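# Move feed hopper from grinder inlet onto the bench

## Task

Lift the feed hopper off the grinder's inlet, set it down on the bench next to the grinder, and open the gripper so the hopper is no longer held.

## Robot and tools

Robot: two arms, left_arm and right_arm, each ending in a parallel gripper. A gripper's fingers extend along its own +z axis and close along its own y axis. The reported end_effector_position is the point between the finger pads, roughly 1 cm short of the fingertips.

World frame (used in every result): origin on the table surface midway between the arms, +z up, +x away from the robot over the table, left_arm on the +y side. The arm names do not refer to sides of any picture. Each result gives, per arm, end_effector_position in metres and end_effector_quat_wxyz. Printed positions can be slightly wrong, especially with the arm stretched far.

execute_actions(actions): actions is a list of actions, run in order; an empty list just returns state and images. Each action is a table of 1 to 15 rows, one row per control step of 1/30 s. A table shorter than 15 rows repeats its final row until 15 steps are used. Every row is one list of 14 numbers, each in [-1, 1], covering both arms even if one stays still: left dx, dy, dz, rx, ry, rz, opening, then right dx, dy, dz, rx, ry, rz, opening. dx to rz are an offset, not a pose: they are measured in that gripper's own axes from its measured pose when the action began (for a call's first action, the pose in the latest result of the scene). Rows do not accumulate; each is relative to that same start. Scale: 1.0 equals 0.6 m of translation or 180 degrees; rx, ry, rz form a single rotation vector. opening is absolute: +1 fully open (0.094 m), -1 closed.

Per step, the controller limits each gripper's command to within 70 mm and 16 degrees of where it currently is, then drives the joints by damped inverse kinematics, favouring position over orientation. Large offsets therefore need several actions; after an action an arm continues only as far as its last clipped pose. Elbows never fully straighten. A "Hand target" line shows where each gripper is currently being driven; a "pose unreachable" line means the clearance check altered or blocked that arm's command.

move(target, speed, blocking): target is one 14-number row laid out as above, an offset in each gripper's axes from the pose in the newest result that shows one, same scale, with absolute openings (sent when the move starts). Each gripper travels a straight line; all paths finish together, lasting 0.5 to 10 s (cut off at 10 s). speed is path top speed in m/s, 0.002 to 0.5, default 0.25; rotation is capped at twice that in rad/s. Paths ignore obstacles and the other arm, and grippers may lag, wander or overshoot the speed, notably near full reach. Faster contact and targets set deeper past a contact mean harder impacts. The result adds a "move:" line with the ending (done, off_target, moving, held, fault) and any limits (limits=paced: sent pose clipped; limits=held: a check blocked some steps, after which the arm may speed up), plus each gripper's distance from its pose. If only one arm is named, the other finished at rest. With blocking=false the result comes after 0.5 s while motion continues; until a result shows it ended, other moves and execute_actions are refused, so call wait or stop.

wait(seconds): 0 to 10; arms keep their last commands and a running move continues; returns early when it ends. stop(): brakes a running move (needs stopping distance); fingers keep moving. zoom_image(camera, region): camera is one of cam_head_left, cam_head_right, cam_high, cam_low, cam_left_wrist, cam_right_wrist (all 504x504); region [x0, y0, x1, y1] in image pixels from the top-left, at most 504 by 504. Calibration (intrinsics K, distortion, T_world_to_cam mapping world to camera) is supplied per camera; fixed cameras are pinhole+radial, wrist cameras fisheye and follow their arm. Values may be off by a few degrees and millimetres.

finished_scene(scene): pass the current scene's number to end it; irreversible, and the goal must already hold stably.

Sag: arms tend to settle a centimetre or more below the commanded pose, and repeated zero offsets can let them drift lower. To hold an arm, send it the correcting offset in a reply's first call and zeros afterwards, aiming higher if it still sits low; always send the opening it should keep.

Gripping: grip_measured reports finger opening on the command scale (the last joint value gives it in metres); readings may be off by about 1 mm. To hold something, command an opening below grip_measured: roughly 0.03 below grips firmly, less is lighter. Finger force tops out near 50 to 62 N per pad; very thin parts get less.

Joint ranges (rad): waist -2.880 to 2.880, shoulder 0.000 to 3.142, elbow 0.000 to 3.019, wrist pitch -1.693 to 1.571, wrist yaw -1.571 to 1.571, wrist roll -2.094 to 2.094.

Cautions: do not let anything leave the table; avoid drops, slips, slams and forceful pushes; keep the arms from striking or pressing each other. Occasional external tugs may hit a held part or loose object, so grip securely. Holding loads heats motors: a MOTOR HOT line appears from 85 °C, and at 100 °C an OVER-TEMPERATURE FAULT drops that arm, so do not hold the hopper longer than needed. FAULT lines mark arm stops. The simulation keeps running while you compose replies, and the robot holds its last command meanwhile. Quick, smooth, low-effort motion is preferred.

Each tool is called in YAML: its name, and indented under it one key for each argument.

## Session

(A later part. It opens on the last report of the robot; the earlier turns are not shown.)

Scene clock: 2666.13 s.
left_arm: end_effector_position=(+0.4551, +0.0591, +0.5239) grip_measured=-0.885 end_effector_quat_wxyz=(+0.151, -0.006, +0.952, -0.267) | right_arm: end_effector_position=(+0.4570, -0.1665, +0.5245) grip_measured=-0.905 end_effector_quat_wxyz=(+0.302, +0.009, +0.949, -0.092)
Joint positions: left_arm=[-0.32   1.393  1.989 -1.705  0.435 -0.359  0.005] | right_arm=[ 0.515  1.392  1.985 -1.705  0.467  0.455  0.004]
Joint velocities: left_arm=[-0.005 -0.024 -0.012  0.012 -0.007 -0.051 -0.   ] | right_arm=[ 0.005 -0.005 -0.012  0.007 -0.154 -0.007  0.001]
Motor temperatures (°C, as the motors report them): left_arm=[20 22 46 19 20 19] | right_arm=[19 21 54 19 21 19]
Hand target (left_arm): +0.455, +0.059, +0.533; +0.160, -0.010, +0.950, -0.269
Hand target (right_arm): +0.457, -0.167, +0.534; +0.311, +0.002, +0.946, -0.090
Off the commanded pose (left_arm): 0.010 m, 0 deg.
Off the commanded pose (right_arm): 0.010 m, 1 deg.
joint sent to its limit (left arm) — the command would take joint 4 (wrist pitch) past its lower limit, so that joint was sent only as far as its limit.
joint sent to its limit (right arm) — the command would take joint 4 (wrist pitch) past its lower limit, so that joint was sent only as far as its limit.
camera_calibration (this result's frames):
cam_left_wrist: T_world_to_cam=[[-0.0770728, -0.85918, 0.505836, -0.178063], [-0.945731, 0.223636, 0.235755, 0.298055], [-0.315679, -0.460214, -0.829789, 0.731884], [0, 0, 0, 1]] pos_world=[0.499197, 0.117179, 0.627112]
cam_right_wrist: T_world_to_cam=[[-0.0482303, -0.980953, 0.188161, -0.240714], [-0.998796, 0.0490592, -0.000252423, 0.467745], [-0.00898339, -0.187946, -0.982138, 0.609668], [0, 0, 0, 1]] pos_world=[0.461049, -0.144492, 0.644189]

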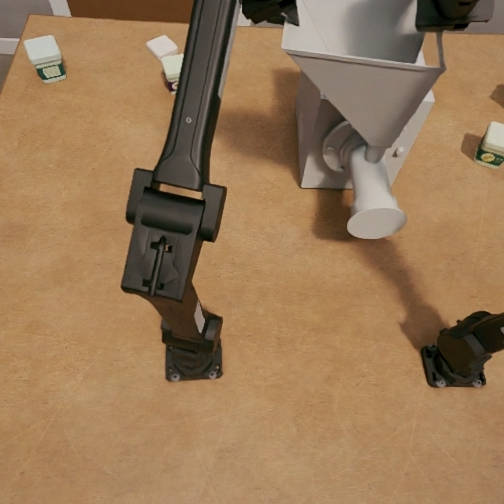

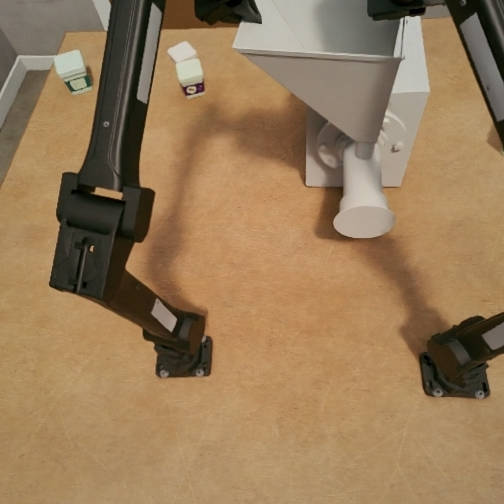

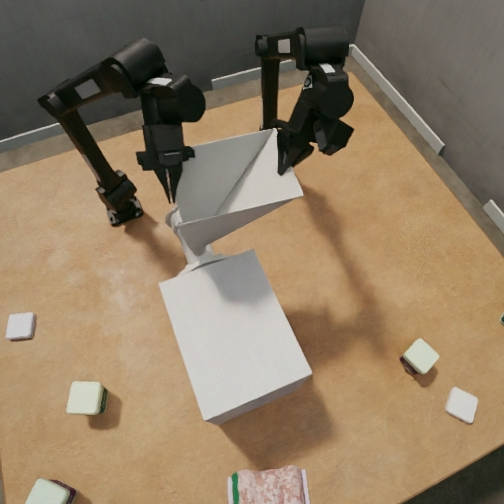

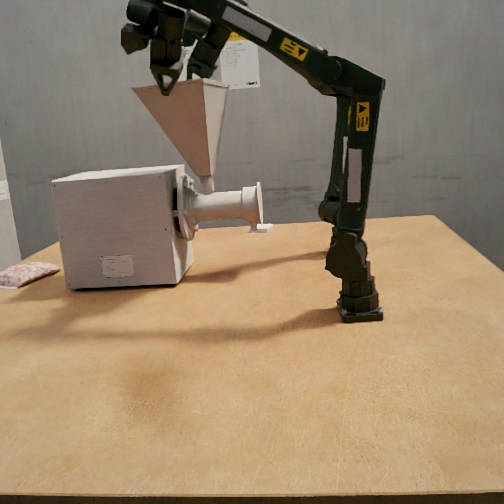

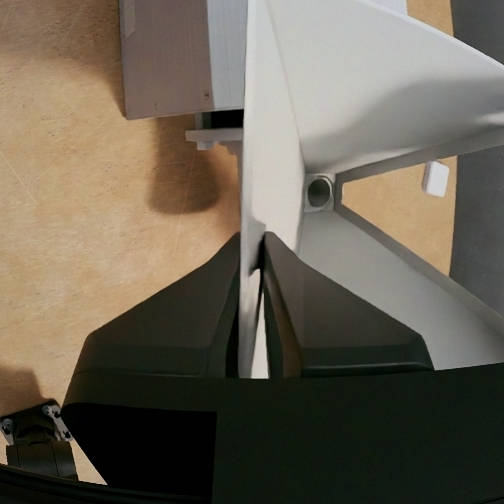

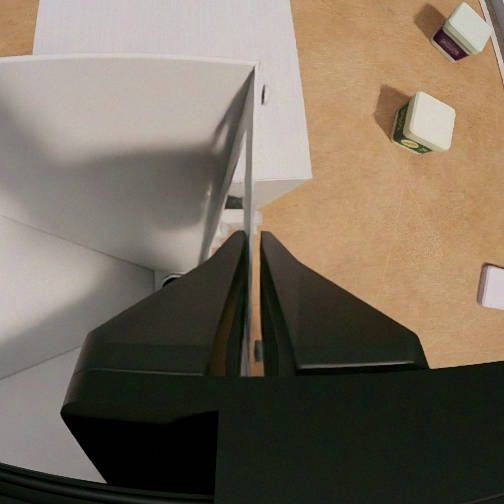

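execute_actions:
  actions:
    - [[-0.019,-0.034,-0.0542,0,0,0,-1,-0.0958,-0.0282,-0.1336,0,0,0,-1]]
    - [[-0.019,-0.034,-0.0542,0,0,0,-1,-0.0958,-0.0282,-0.1336,0,0,0,-1]]
    - [[-0.019,-0.034,-0.0542,0,0,0,-1,-0.0958,-0.0282,-0.1336,0,0,0,-1]]
    - [[-0.019,-0.034,-0.0542,0,0,0,-1,-0.0958,-0.0282,-0.1336,0,0,0,-1]]

zoom_image:
  camera: "cam_low"
  region: [120, 70, 300, 250]

Scene clock: 2706.23 s.
left_arm: end_effector_position=(+0.4553, +0.0594, +0.5243) grip_measured=-0.886 end_effector_quat_wxyz=(+0.151, -0.007, +0.951, -0.268) | right_arm: end_effector_position=(+0.4575, -0.1661, +0.5259) grip_measured=-0.905 end_effector_quat_wxyz=(+0.297, -0.005, +0.951, -0.083)
Joint positions: left_arm=[-0.318  1.393  1.989 -1.705  0.439 -0.359  0.005] | right_arm=[ 0.505  1.393  1.994 -1.705  0.436  0.421  0.004]
Joint velocities: left_arm=[ 0.005 -0.015  0.012 -0.017 -0.022 -0.007 -0.001] | right_arm=[-0.024 -0.015  0.002  0.002  0.007  0.066 -0.001]
Motor temperatures (°C, as the motors report them): left_arm=[20 22 34 19 20 19] | right_arm=[19 22 43 19 20 19]
Hand target (left_arm): +0.452, +0.060, +0.562; +0.187, -0.013, +0.941, -0.283
Hand target (right_arm): +0.450, -0.171, +0.590; +0.360, -0.015, +0.931, -0.061
Off the commanded pose (left_arm): 0.040 m, 0 deg.
Off the commanded pose (right_arm): 0.100 m, 0 deg; position clipped at the last step of the last action.
joint sent to its limit (left arm) — the command would take joint 4 (wrist pitch) past its lower limit, so that joint was sent only as far as its limit.
joint sent to its limit (right arm) — the command would take joint 4 (wrist pitch) past its lower limit, so that joint was sent only as far as its limit.
camera_calibration (this result's frames):
cam_left_wrist: T_world_to_cam=[[-0.0764453, -0.857315, 0.509085, -0.180085], [-0.9457, 0.22412, 0.235417, 0.298119], [-0.315923, -0.463445, -0.827896, 0.731743], [0, 0, 0, 1]] pos_world=[0.499339, 0.117919, 0.627303]
cam_right_wrist: T_world_to_cam=[[-0.0159763, -0.983533, 0.180023, -0.251501], [-0.999746, 0.0185734, 0.0127498, 0.45672], [-0.0158835, -0.179774, -0.98358, 0.616423], [0, 0, 0, 1]] pos_world=[0.462377, -0.145025, 0.645754]

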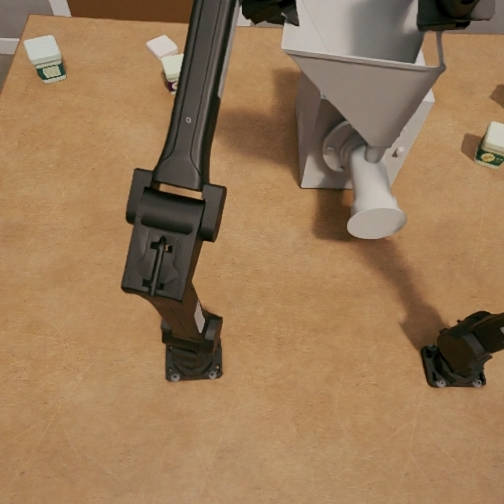

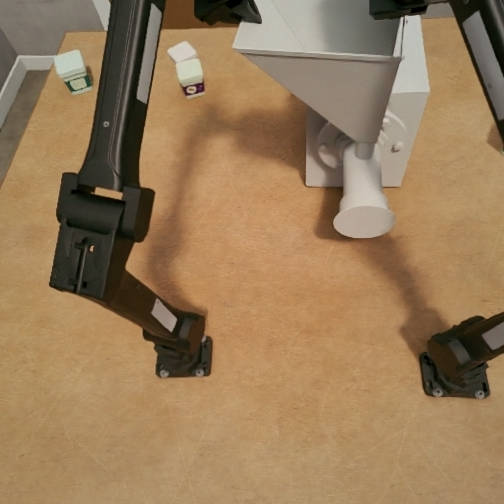

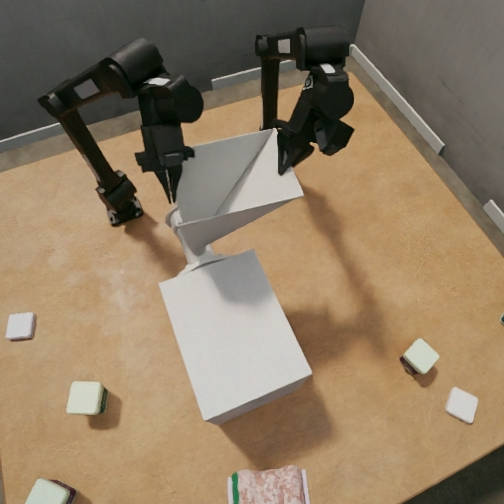

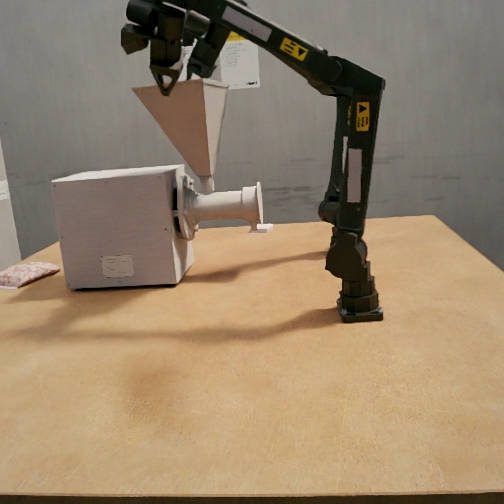

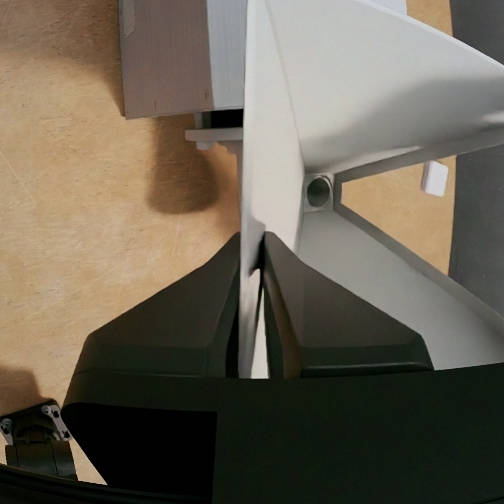

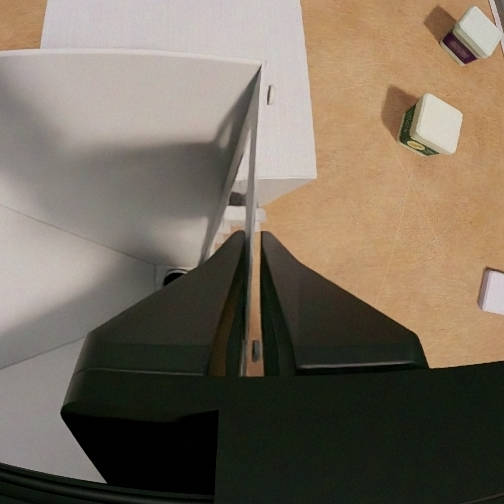

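Region (120, 70, 300, 250) of cam_low's 504x504 image, scaled by 2.800, with more detail than that image has.

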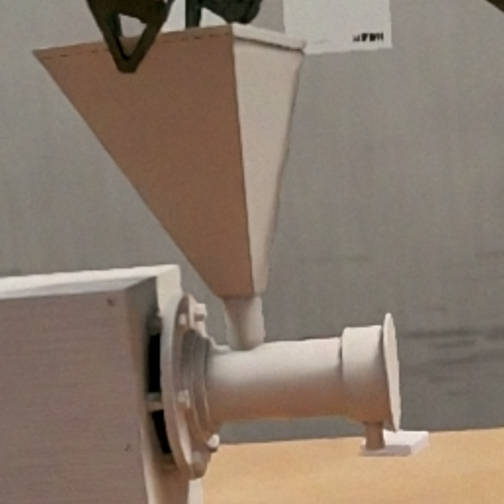

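execute_actions:
  actions:
    - [[-0.0071,-0.0128,-0.0203,0,0,0,-1,-0.0958,-0.0282,-0.1336,0,0,0,-1]]
    - [[-0.0071,-0.0128,-0.0203,0,0,0,-1,-0.0958,-0.0282,-0.1336,0,0,0,-1]]
    - [[-0.0071,-0.0128,-0.0203,0,0,0,-1,-0.0958,-0.0282,-0.1336,0,0,0,-1]]

zoom_image:
  camera: "cam_low"
  region: [120, 70, 300, 250]

Scene clock: 2816.60 s.
left_arm: end_effector_position=(+0.4553, +0.0596, +0.5236) grip_measured=-0.887 end_effector_quat_wxyz=(+0.150, -0.007, +0.951, -0.269) | right_arm: end_effector_position=(+0.4575, -0.1659, +0.5260) grip_measured=-0.905 end_effector_quat_wxyz=(+0.294, -0.005, +0.953, -0.073)
Joint positions: left_arm=[-0.316  1.393  1.987 -1.705  0.442 -0.359  0.005] | right_arm=[ 0.496  1.393  1.998 -1.705  0.412  0.416  0.004]
Joint velocities: left_arm=[ 0.005  0.005  0.002  0.007  0.051 -0.022  0.   ] | right_arm=[-0.005 -0.015  0.007 -0.022 -0.007 -0.007 -0.   ]
Motor temperatures (°C, as the motors report them): left_arm=[20 22 38 19 20 19] | right_arm=[19 22 58 19 20 20]
Hand target (left_arm): +0.455, +0.060, +0.538; +0.163, -0.010, +0.948, -0.274
Hand target (right_arm): +0.451, -0.172, +0.590; +0.356, -0.015, +0.933, -0.052
Off the commanded pose (left_arm): 0.015 m, 0 deg.
Off the commanded pose (right_arm): 0.100 m, 0 deg; position clipped at the last step of the last action.
joint sent to its limit (left arm) — the command would take joint 4 (wrist pitch) past its lower limit, so that joint was sent only as far as its limit.
joint sent to its limit (right arm) — the command would take joint 4 (wrist pitch) past its lower limit, so that joint was sent only as far as its limit.
camera_calibration (this result's frames):
cam_left_wrist: T_world_to_cam=[[-0.0748358, -0.85625, 0.511112, -0.181394], [-0.945059, 0.224461, 0.237658, 0.296844], [-0.318219, -0.465246, -0.826004, 0.731389], [0, 0, 0, 1]] pos_world=[0.499703, 0.118328, 0.626296]
cam_right_wrist: T_world_to_cam=[[-0.00858269, -0.986744, 0.162055, -0.245797], [-0.999697, 0.0122086, 0.021392, 0.45115], [-0.0230869, -0.161822, -0.98655, 0.62435], [0, 0, 0, 1]] pos_world=[0.463318, -0.147013, 0.646134]

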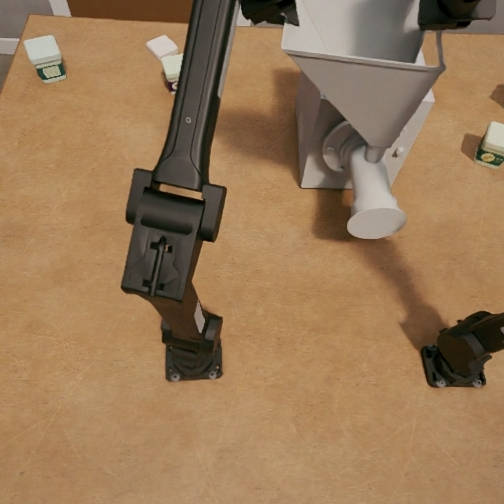

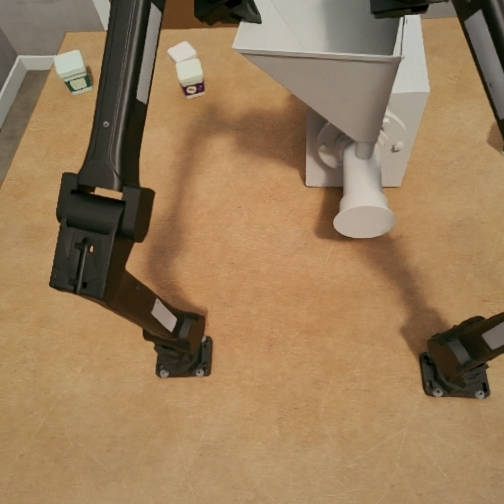

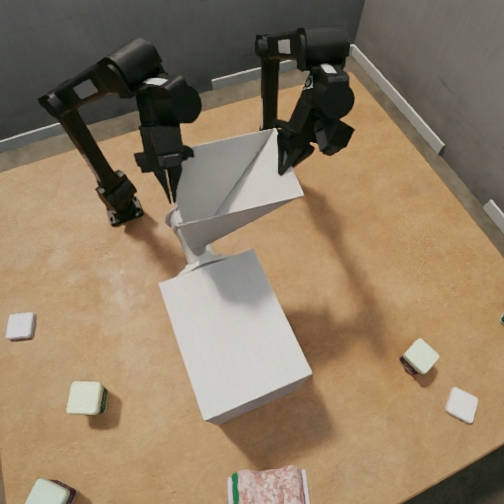

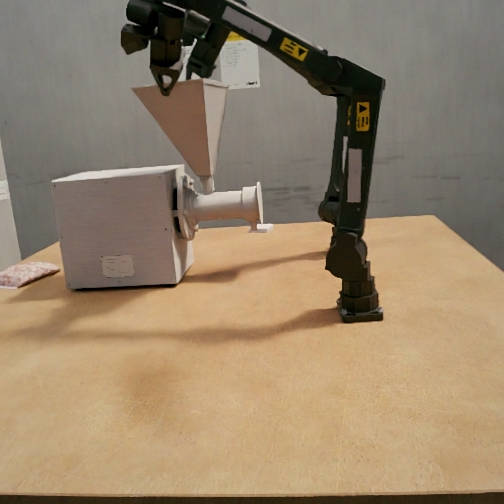

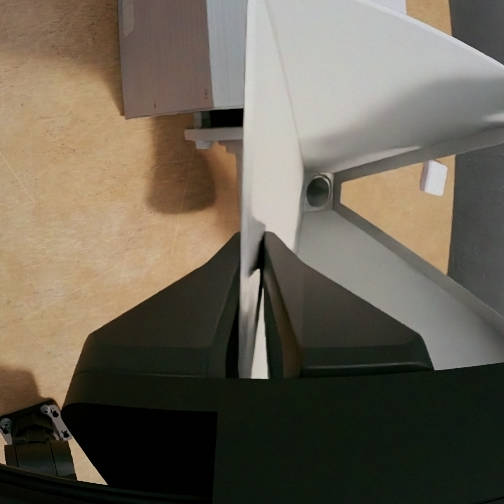

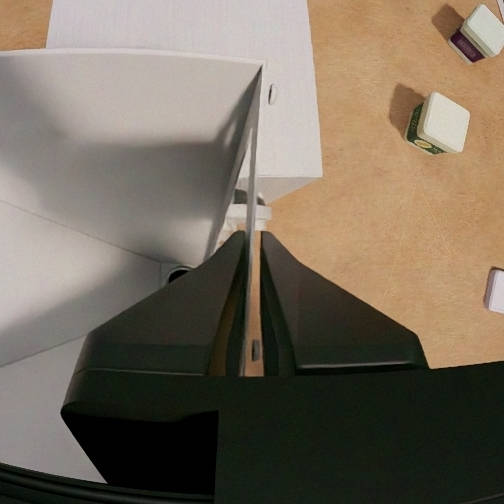

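Region (120, 70, 300, 250) of cam_low's 504x504 image, scaled by 2.800, with more detail than that image has.

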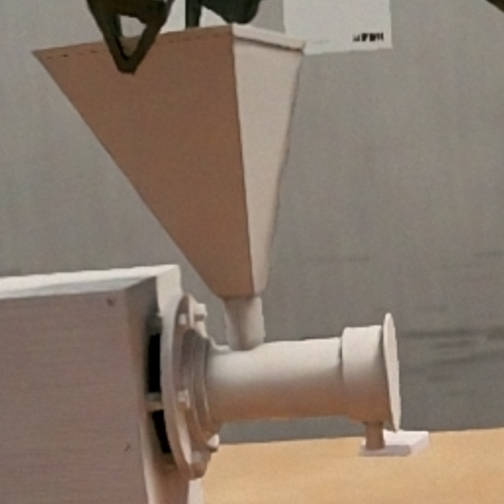

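execute_actions:
  actions:
    - [[-0.0047,-0.0085,-0.0135,0,0,0,-1,-0.0958,-0.0282,-0.1336,0,0,0,-1]]
    - [[-0.0024,-0.0043,-0.0068,0,0,0,-1,-0.0958,-0.0282,-0.1336,0,0,0,-1]]
    - [[0,0,0,0,0,0,-1,-0.0958,-0.0282,-0.1336,0,0,0,-1]]
    - [[0.0024,0.0043,0.0068,0,0,0,-1,-0.0958,-0.0282,-0.1336,0,0,0,-1]]

zoom_image:
  camera: "cam_low"
  region: [120, 70, 300, 250]

Scene clock: 2830.40 s.
left_arm: end_effector_position=(+0.4522, +0.0640, +0.5189) grip_measured=-0.894 end_effector_quat_wxyz=(+0.145, -0.013, +0.949, -0.278) | right_arm: end_effector_position=(+0.4594, -0.1614, +0.5265) grip_measured=-0.910 end_effector_quat_wxyz=(+0.288, -0.007, +0.956, -0.053)
Joint positions: left_arm=[-0.3    1.374  1.951 -1.694  0.465 -0.359  0.005] | right_arm=[ 0.487  1.402  2.014 -1.705  0.366  0.414  0.004]
Joint velocities: left_arm=[-0.024 -0.005  0.007 -0.007 -0.051  0.022 -0.   ] | right_arm=[ 0.015 -0.024  0.017 -0.002 -0.051  0.037  0.   ]
Motor temperatures (°C, as the motors report them): left_arm=[20 22 36 19 20 19] | right_arm=[19 22 59 19 20 20]
Hand target (left_arm): +0.454, +0.062, +0.516; +0.145, -0.010, +0.951, -0.274
Hand target (right_arm): +0.453, -0.171, +0.591; +0.352, -0.014, +0.935, -0.035
Off the commanded pose (left_arm): 0.004 m, 1 deg.
Off the commanded pose (right_arm): 0.100 m, 1 deg; position clipped at the last step of the last action.
joint sent to its limit (right arm) — the command would take joint 4 (wrist pitch) past its lower limit, so that joint was sent only as far as its limit.
camera_calibration (this result's frames):
cam_left_wrist: T_world_to_cam=[[-0.0638703, -0.846754, 0.528137, -0.189877], [-0.943967, 0.222973, 0.243331, 0.290671], [-0.323802, -0.483002, -0.813549, 0.725797], [0, 0, 0, 1]] pos_world=[0.497271, 0.124971, 0.620023]
cam_right_wrist: T_world_to_cam=[[0.00667579, -0.992116, 0.125145, -0.22985], [-0.99937, -0.0022555, 0.0354297, 0.443069], [-0.0348681, -0.125303, -0.991506, 0.63959], [0, 0, 0, 1]] pos_world=[0.466625, -0.146896, 0.647224]

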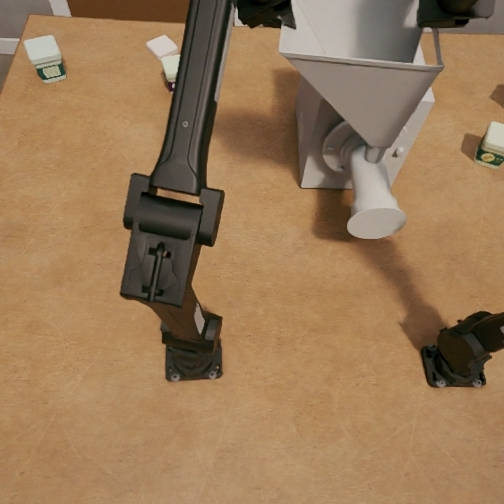

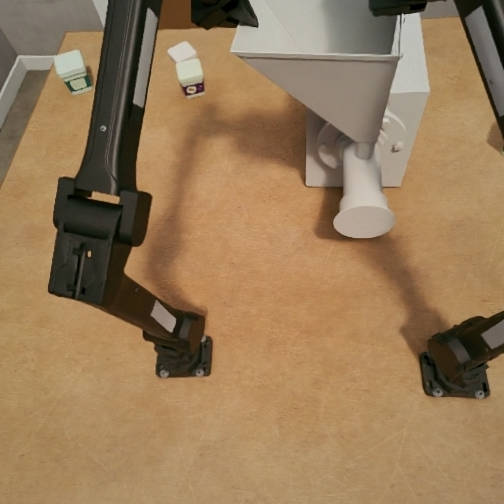

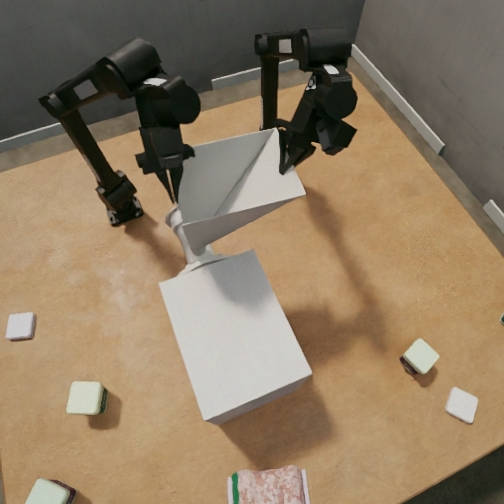

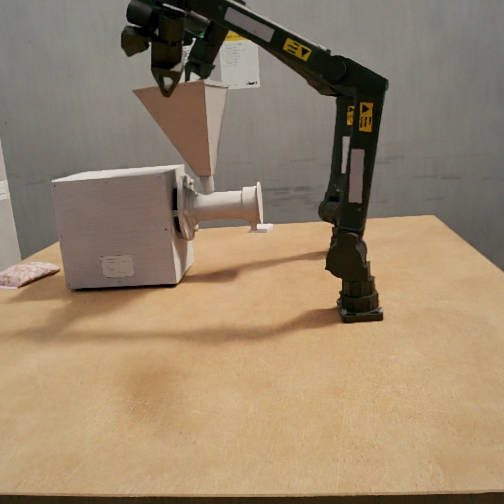

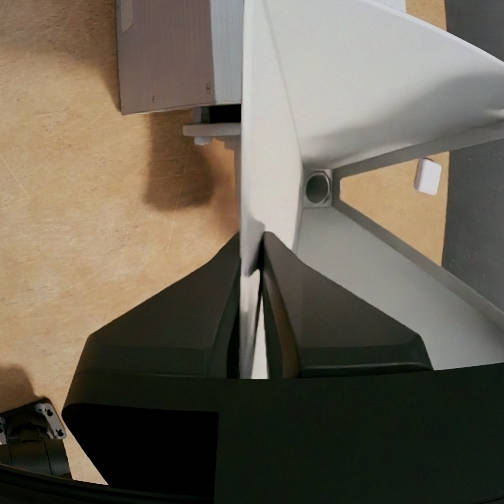

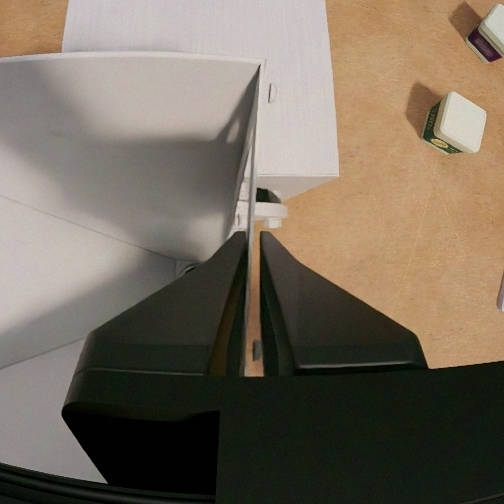

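Region (120, 70, 300, 250) of cam_low's 504x504 image, scaled by 2.800, with more detail than that image has.

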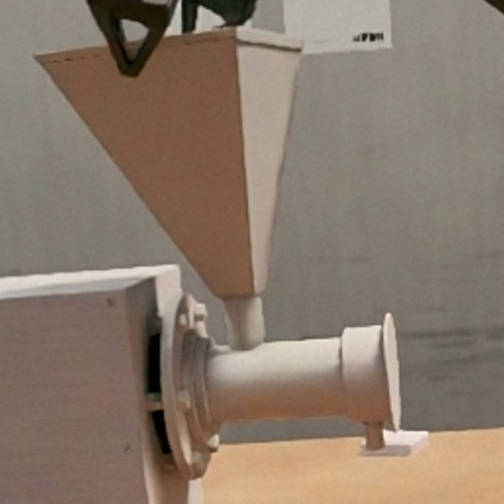

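zoom_image:
  camera: "cam_head_right"
  region: [310, 100, 420, 200]

zoom_image:
  camera: "cam_head_left"
  region: [320, 100, 430, 200]

Region (310, 100, 420, 200) of cam_head_right's 504x504 image, scaled by 4.582, with more detail than that image has; it fills the top 458 rows of this view, and the rest is white.

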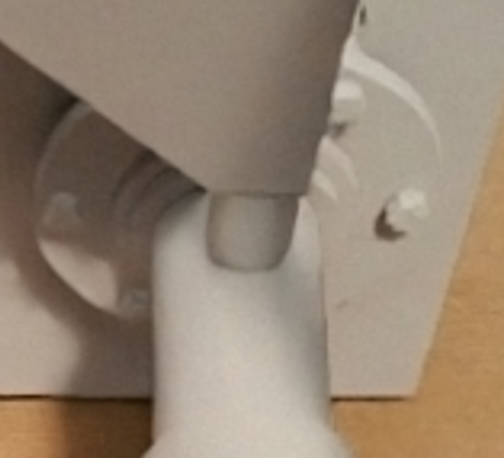

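Region (320, 100, 430, 200) of cam_head_left's 504x504 image, scaled by 4.582, with more detail than that image has; it fills the top 458 rows of this view, and the rest is white.

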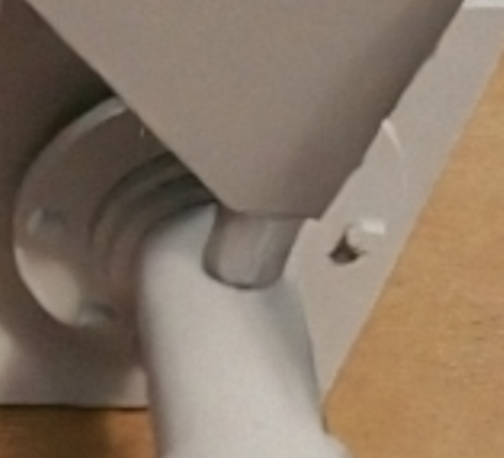

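execute_actions:
  actions:
    - [[0.0528,-0.0103,-0.0357,-0.0149,-0.0295,-0.0445,-1,-0.0632,-0.0024,-0.0885,-0.0306,-0.0059,-0.046,-1]]
    - [[0.0528,-0.0103,-0.0357,-0.0149,-0.0295,-0.0445,-1,-0.0632,-0.0024,-0.0885,-0.0306,-0.0059,-0.046,-1]]
    - [[0.0528,-0.0103,-0.0357,-0.0149,-0.0295,-0.0445,-1,-0.0632,-0.0024,-0.0885,-0.0306,-0.0059,-0.046,-1]]

zoom_image:
  camera: "cam_low"
  region: [120, 70, 300, 250]

Scene clock: 2948.97 s.
left_arm: end_effector_position=(+0.3579, +0.0626, +0.5206) grip_measured=-0.862 end_effector_quat_wxyz=(+0.186, -0.227, +0.931, -0.216) | right_arm: end_effector_position=(+0.4677, -0.1456, +0.5284) grip_measured=-0.921 end_effector_quat_wxyz=(+0.251, -0.203, +0.946, +0.024)
Joint positions: left_arm=[-0.54   1.116  1.75  -1.634  0.086 -0.967  0.006] | right_arm=[ 0.396  1.435  2.076 -1.705  0.059 -0.012  0.004]
Joint velocities: left_arm=[-0.015 -0.005 -0.012  0.007 -0.066 -0.007 -0.   ] | right_arm=[-0.005 -0.015 -0.002  0.012  0.007 -0.051 -0.001]
Motor temperatures (°C, as the motors report them): left_arm=[20 22 31 19 19 19] | right_arm=[19 22 63 19 21 20]
Hand target (left_arm): +0.351, +0.062, +0.532; +0.190, -0.242, +0.925, -0.224
Hand target (right_arm): +0.464, -0.147, +0.588; +0.317, -0.220, +0.922, +0.032
Off the commanded pose (left_arm): 0.014 m, 2 deg.
Off the commanded pose (right_arm): 0.064 m, 3 deg.
joint sent to its limit (right arm) — the command would take joint 4 (wrist pitch) past its lower limit, so that joint was sent only as far as its limit.
camera_calibration (this result's frames):
cam_left_wrist: T_world_to_cam=[[0.3369, -0.808307, 0.482843, -0.320206], [-0.933811, -0.221278, 0.281128, 0.206024], [-0.120395, -0.545596, -0.829355, 0.635327], [0, 0, 0, 1]] pos_world=[0.376756, 0.133395, 0.623602]
cam_right_wrist: T_world_to_cam=[[0.420328, -0.904302, 0.0745785, -0.368456], [-0.90459, -0.41119, 0.112425, 0.30672], [-0.0710002, -0.114718, -0.990858, 0.661764], [0, 0, 0, 1]] pos_world=[0.479313, -0.131159, 0.648709]

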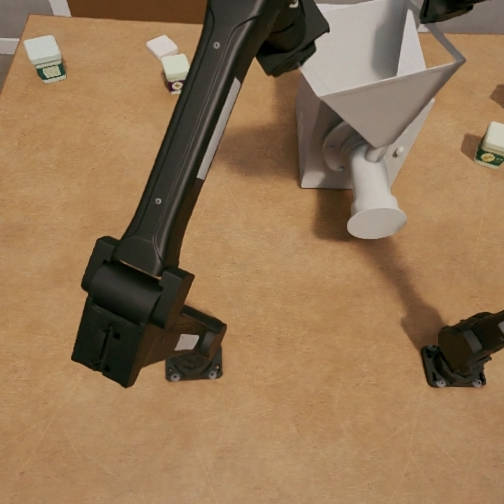

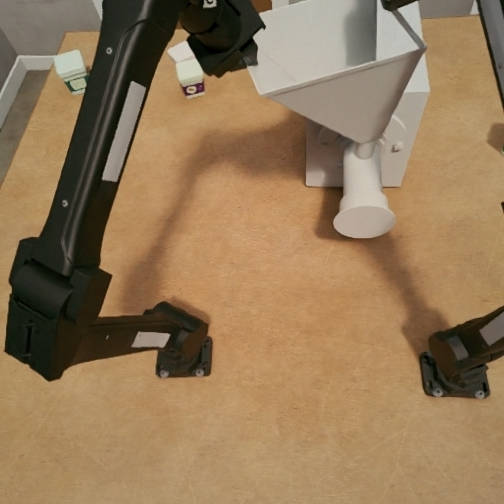

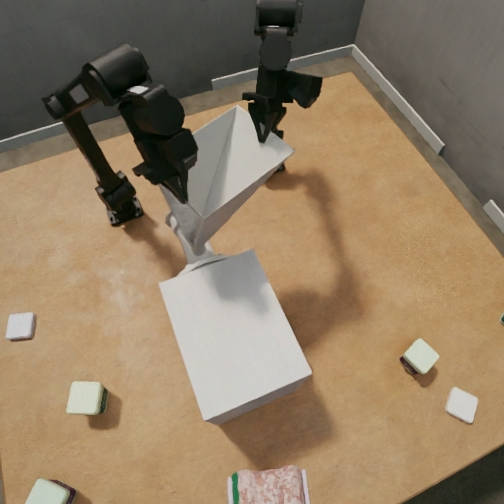

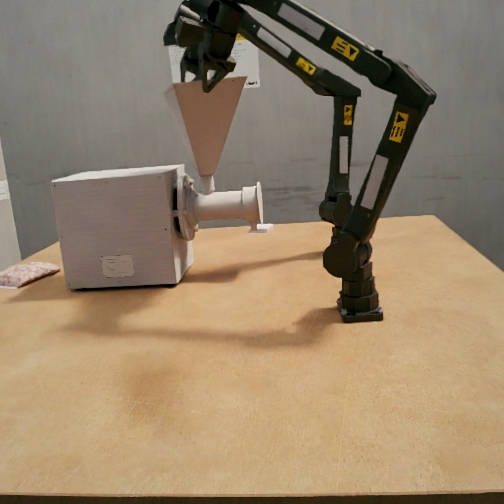

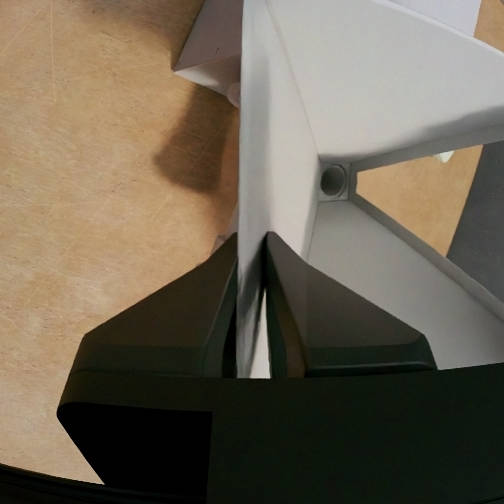

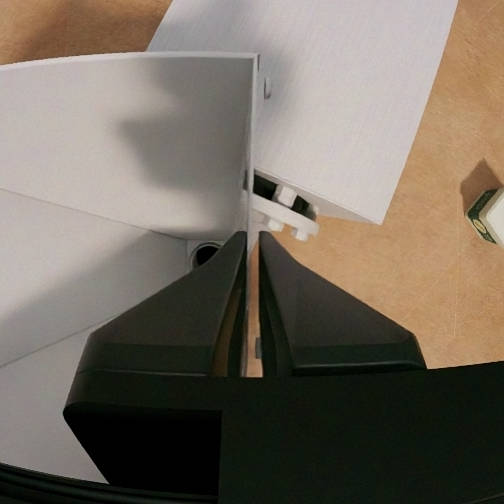

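Region (120, 70, 300, 250) of cam_low's 504x504 image, scaled by 2.800, with more detail than that image has.

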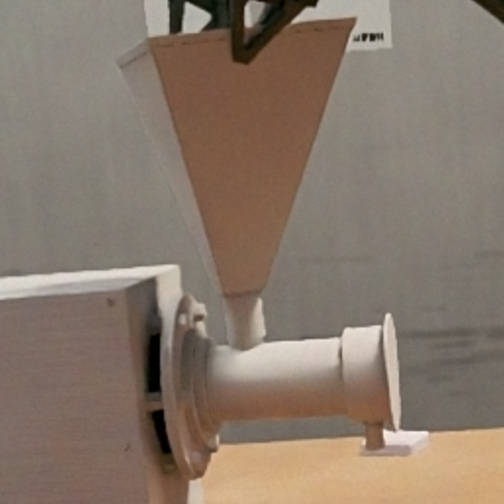

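zoom_image:
  camera: "cam_low"
  region: [170, 150, 250, 210]

zoom_image:
  camera: "cam_left_wrist"
  region: [280, 130, 390, 230]

Region (170, 150, 250, 210) of cam_low's 504x504 image, scaled by 6.300, with more detail than that image has; it fills the top 378 rows of this view, and the rest is white.

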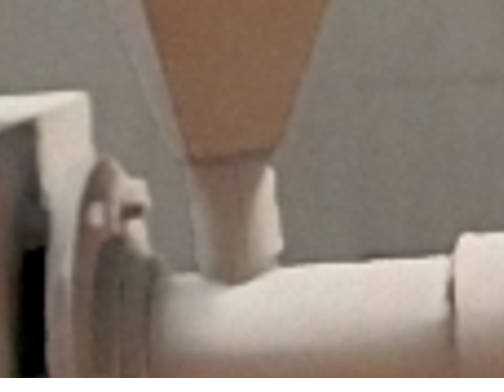

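Region (280, 130, 390, 230) of cam_left_wrist's 504x504 image, scaled by 4.582, with more detail than that image has; it fills the top 458 rows of this view, and the rest is white.

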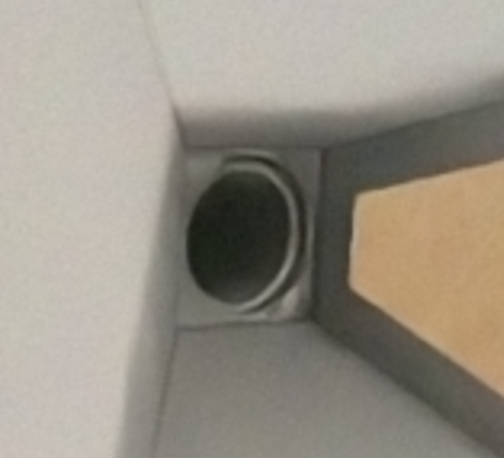

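execute_actions:
  actions:
    - [[-0.062,-0.0212,0.0068,0.0138,0.0271,0.0465,-1,-0.0475,-0.016,-0.0967,0.0269,0.0031,0.0485,-1]]
    - [[-0.062,-0.0212,0.0068,0.0138,0.0271,0.0465,-1,-0.0475,-0.016,-0.0967,0.0269,0.0031,0.0485,-1]]
    - [[-0.062,-0.0212,0.0068,0.0138,0.0271,0.0465,-1,-0.0475,-0.016,-0.0967,0.0269,0.0031,0.0485,-1]]

zoom_image:
  camera: "cam_low"
  region: [170, 150, 250, 210]

zoom_image:
  camera: "cam_left_wrist"
  region: [260, 130, 390, 250]

Scene clock: 2972.80 s.
left_arm: end_effector_position=(+0.3980, +0.0645, +0.5242) grip_measured=-0.963 end_effector_quat_wxyz=(+0.101, -0.103, +0.936, -0.321) | right_arm: end_effector_position=(+0.4662, -0.1556, +0.5305) grip_measured=-0.916 end_effector_quat_wxyz=(+0.271, -0.072, +0.960, -0.018)
Joint positions: left_arm=[-0.302  1.25   1.839 -1.705  0.534 -0.571  0.002] | right_arm=[ 0.444  1.423  2.059 -1.705  0.238  0.265  0.004]
Joint velocities: left_arm=[ 0.005 -0.024 -0.007 -0.007  0.037 -0.022  0.   ] | right_arm=[-0.005  0.015 -0.007 -0.007 -0.022 -0.022  0.001]
Motor temperatures (°C, as the motors report them): left_arm=[20 22 32 19 20 19] | right_arm=[19 22 64 19 20 20]
Hand target (left_arm): +0.420, +0.062, +0.532; +0.124, -0.062, +0.940, -0.313
Hand target (right_arm): +0.458, -0.162, +0.590; +0.337, -0.034, +0.941, +0.003
Off the commanded pose (left_arm): 0.025 m, 6 deg.
Off the commanded pose (right_arm): 0.065 m, 6 deg.
joint sent to its limit (left arm) — the command would take joint 4 (wrist pitch) past its lower limit, so that joint was sent only as far as its limit.
joint sent to its limit (right arm) — the command would take joint 4 (wrist pitch) past its lower limit, so that joint was sent only as far as its limit.
camera_calibration (this result's frames):
cam_left_wrist: T_world_to_cam=[[0.12068, -0.775146, 0.620149, -0.321993], [-0.929413, 0.131247, 0.344914, 0.184924], [-0.348751, -0.617999, -0.704592, 0.674335], [0, 0, 0, 1]] pos_world=[0.445905, 0.142876, 0.611031]
cam_right_wrist: T_world_to_cam=[[0.15273, -0.984019, 0.0915461, -0.273705], [-0.98651, -0.146279, 0.0734885, 0.401133], [-0.0589228, -0.101535, -0.993085, 0.660245], [0, 0, 0, 1]] pos_world=[0.476428, -0.143616, 0.651258]

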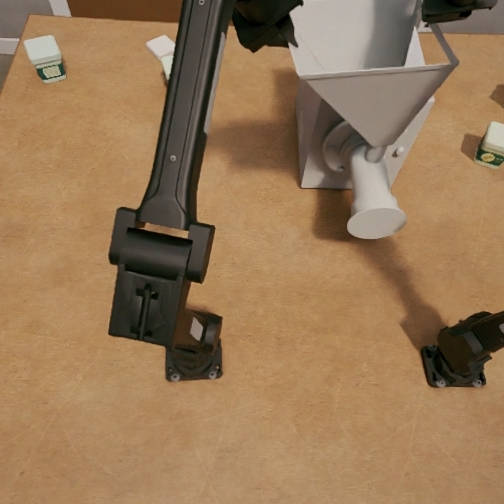

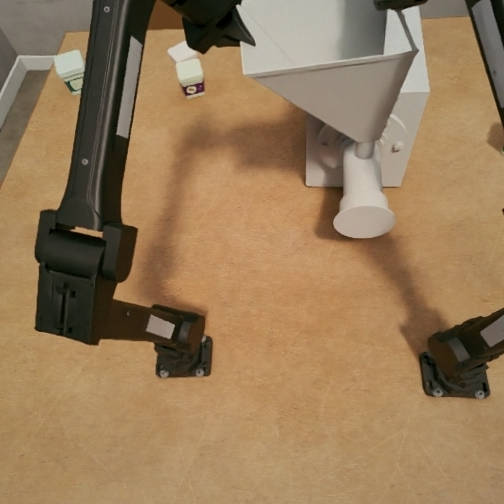

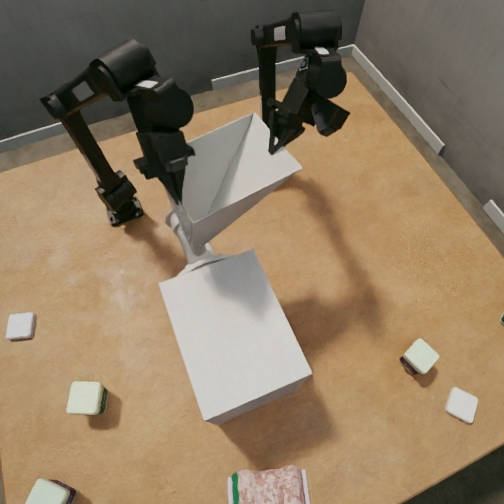

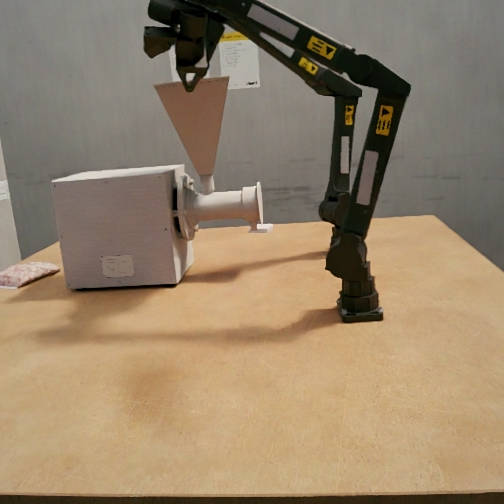

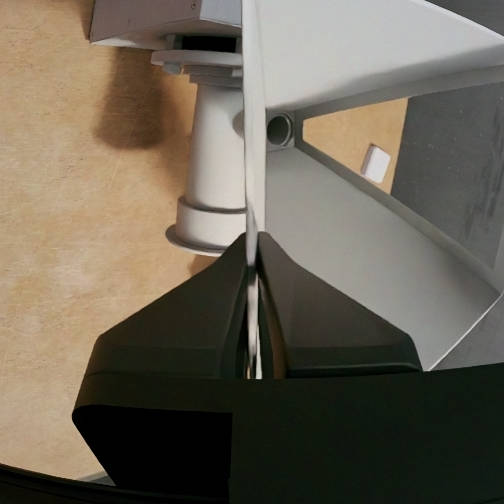

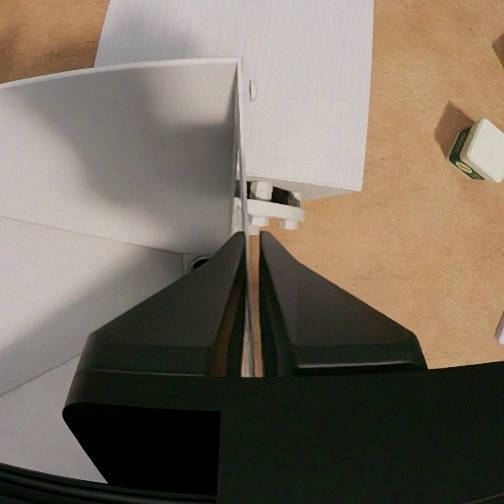

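Region (170, 150, 250, 210) of cam_low's 504x504 image, scaled by 6.300, with more detail than that image has; it fills the top 378 rows of this view, and the rest is white.

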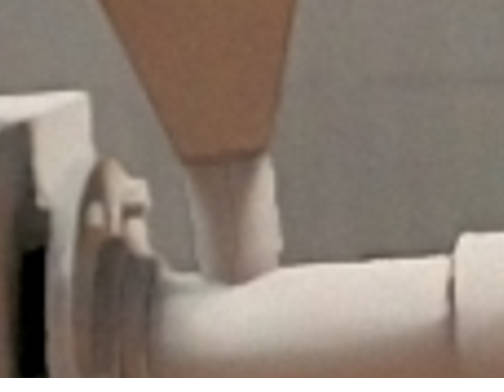

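Region (260, 130, 390, 250) of cam_left_wrist's 504x504 image, scaled by 3.877, with more detail than that image has; it fills the top 465 rows of this view, and the rest is white.

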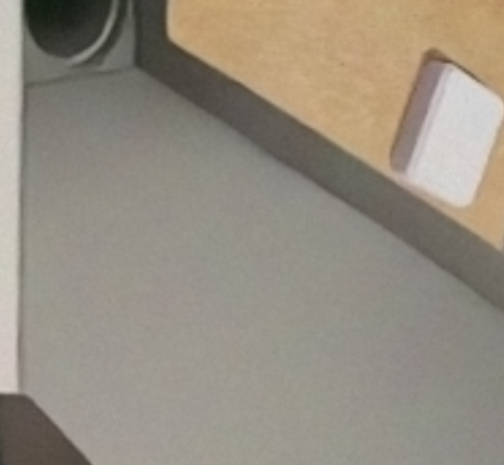

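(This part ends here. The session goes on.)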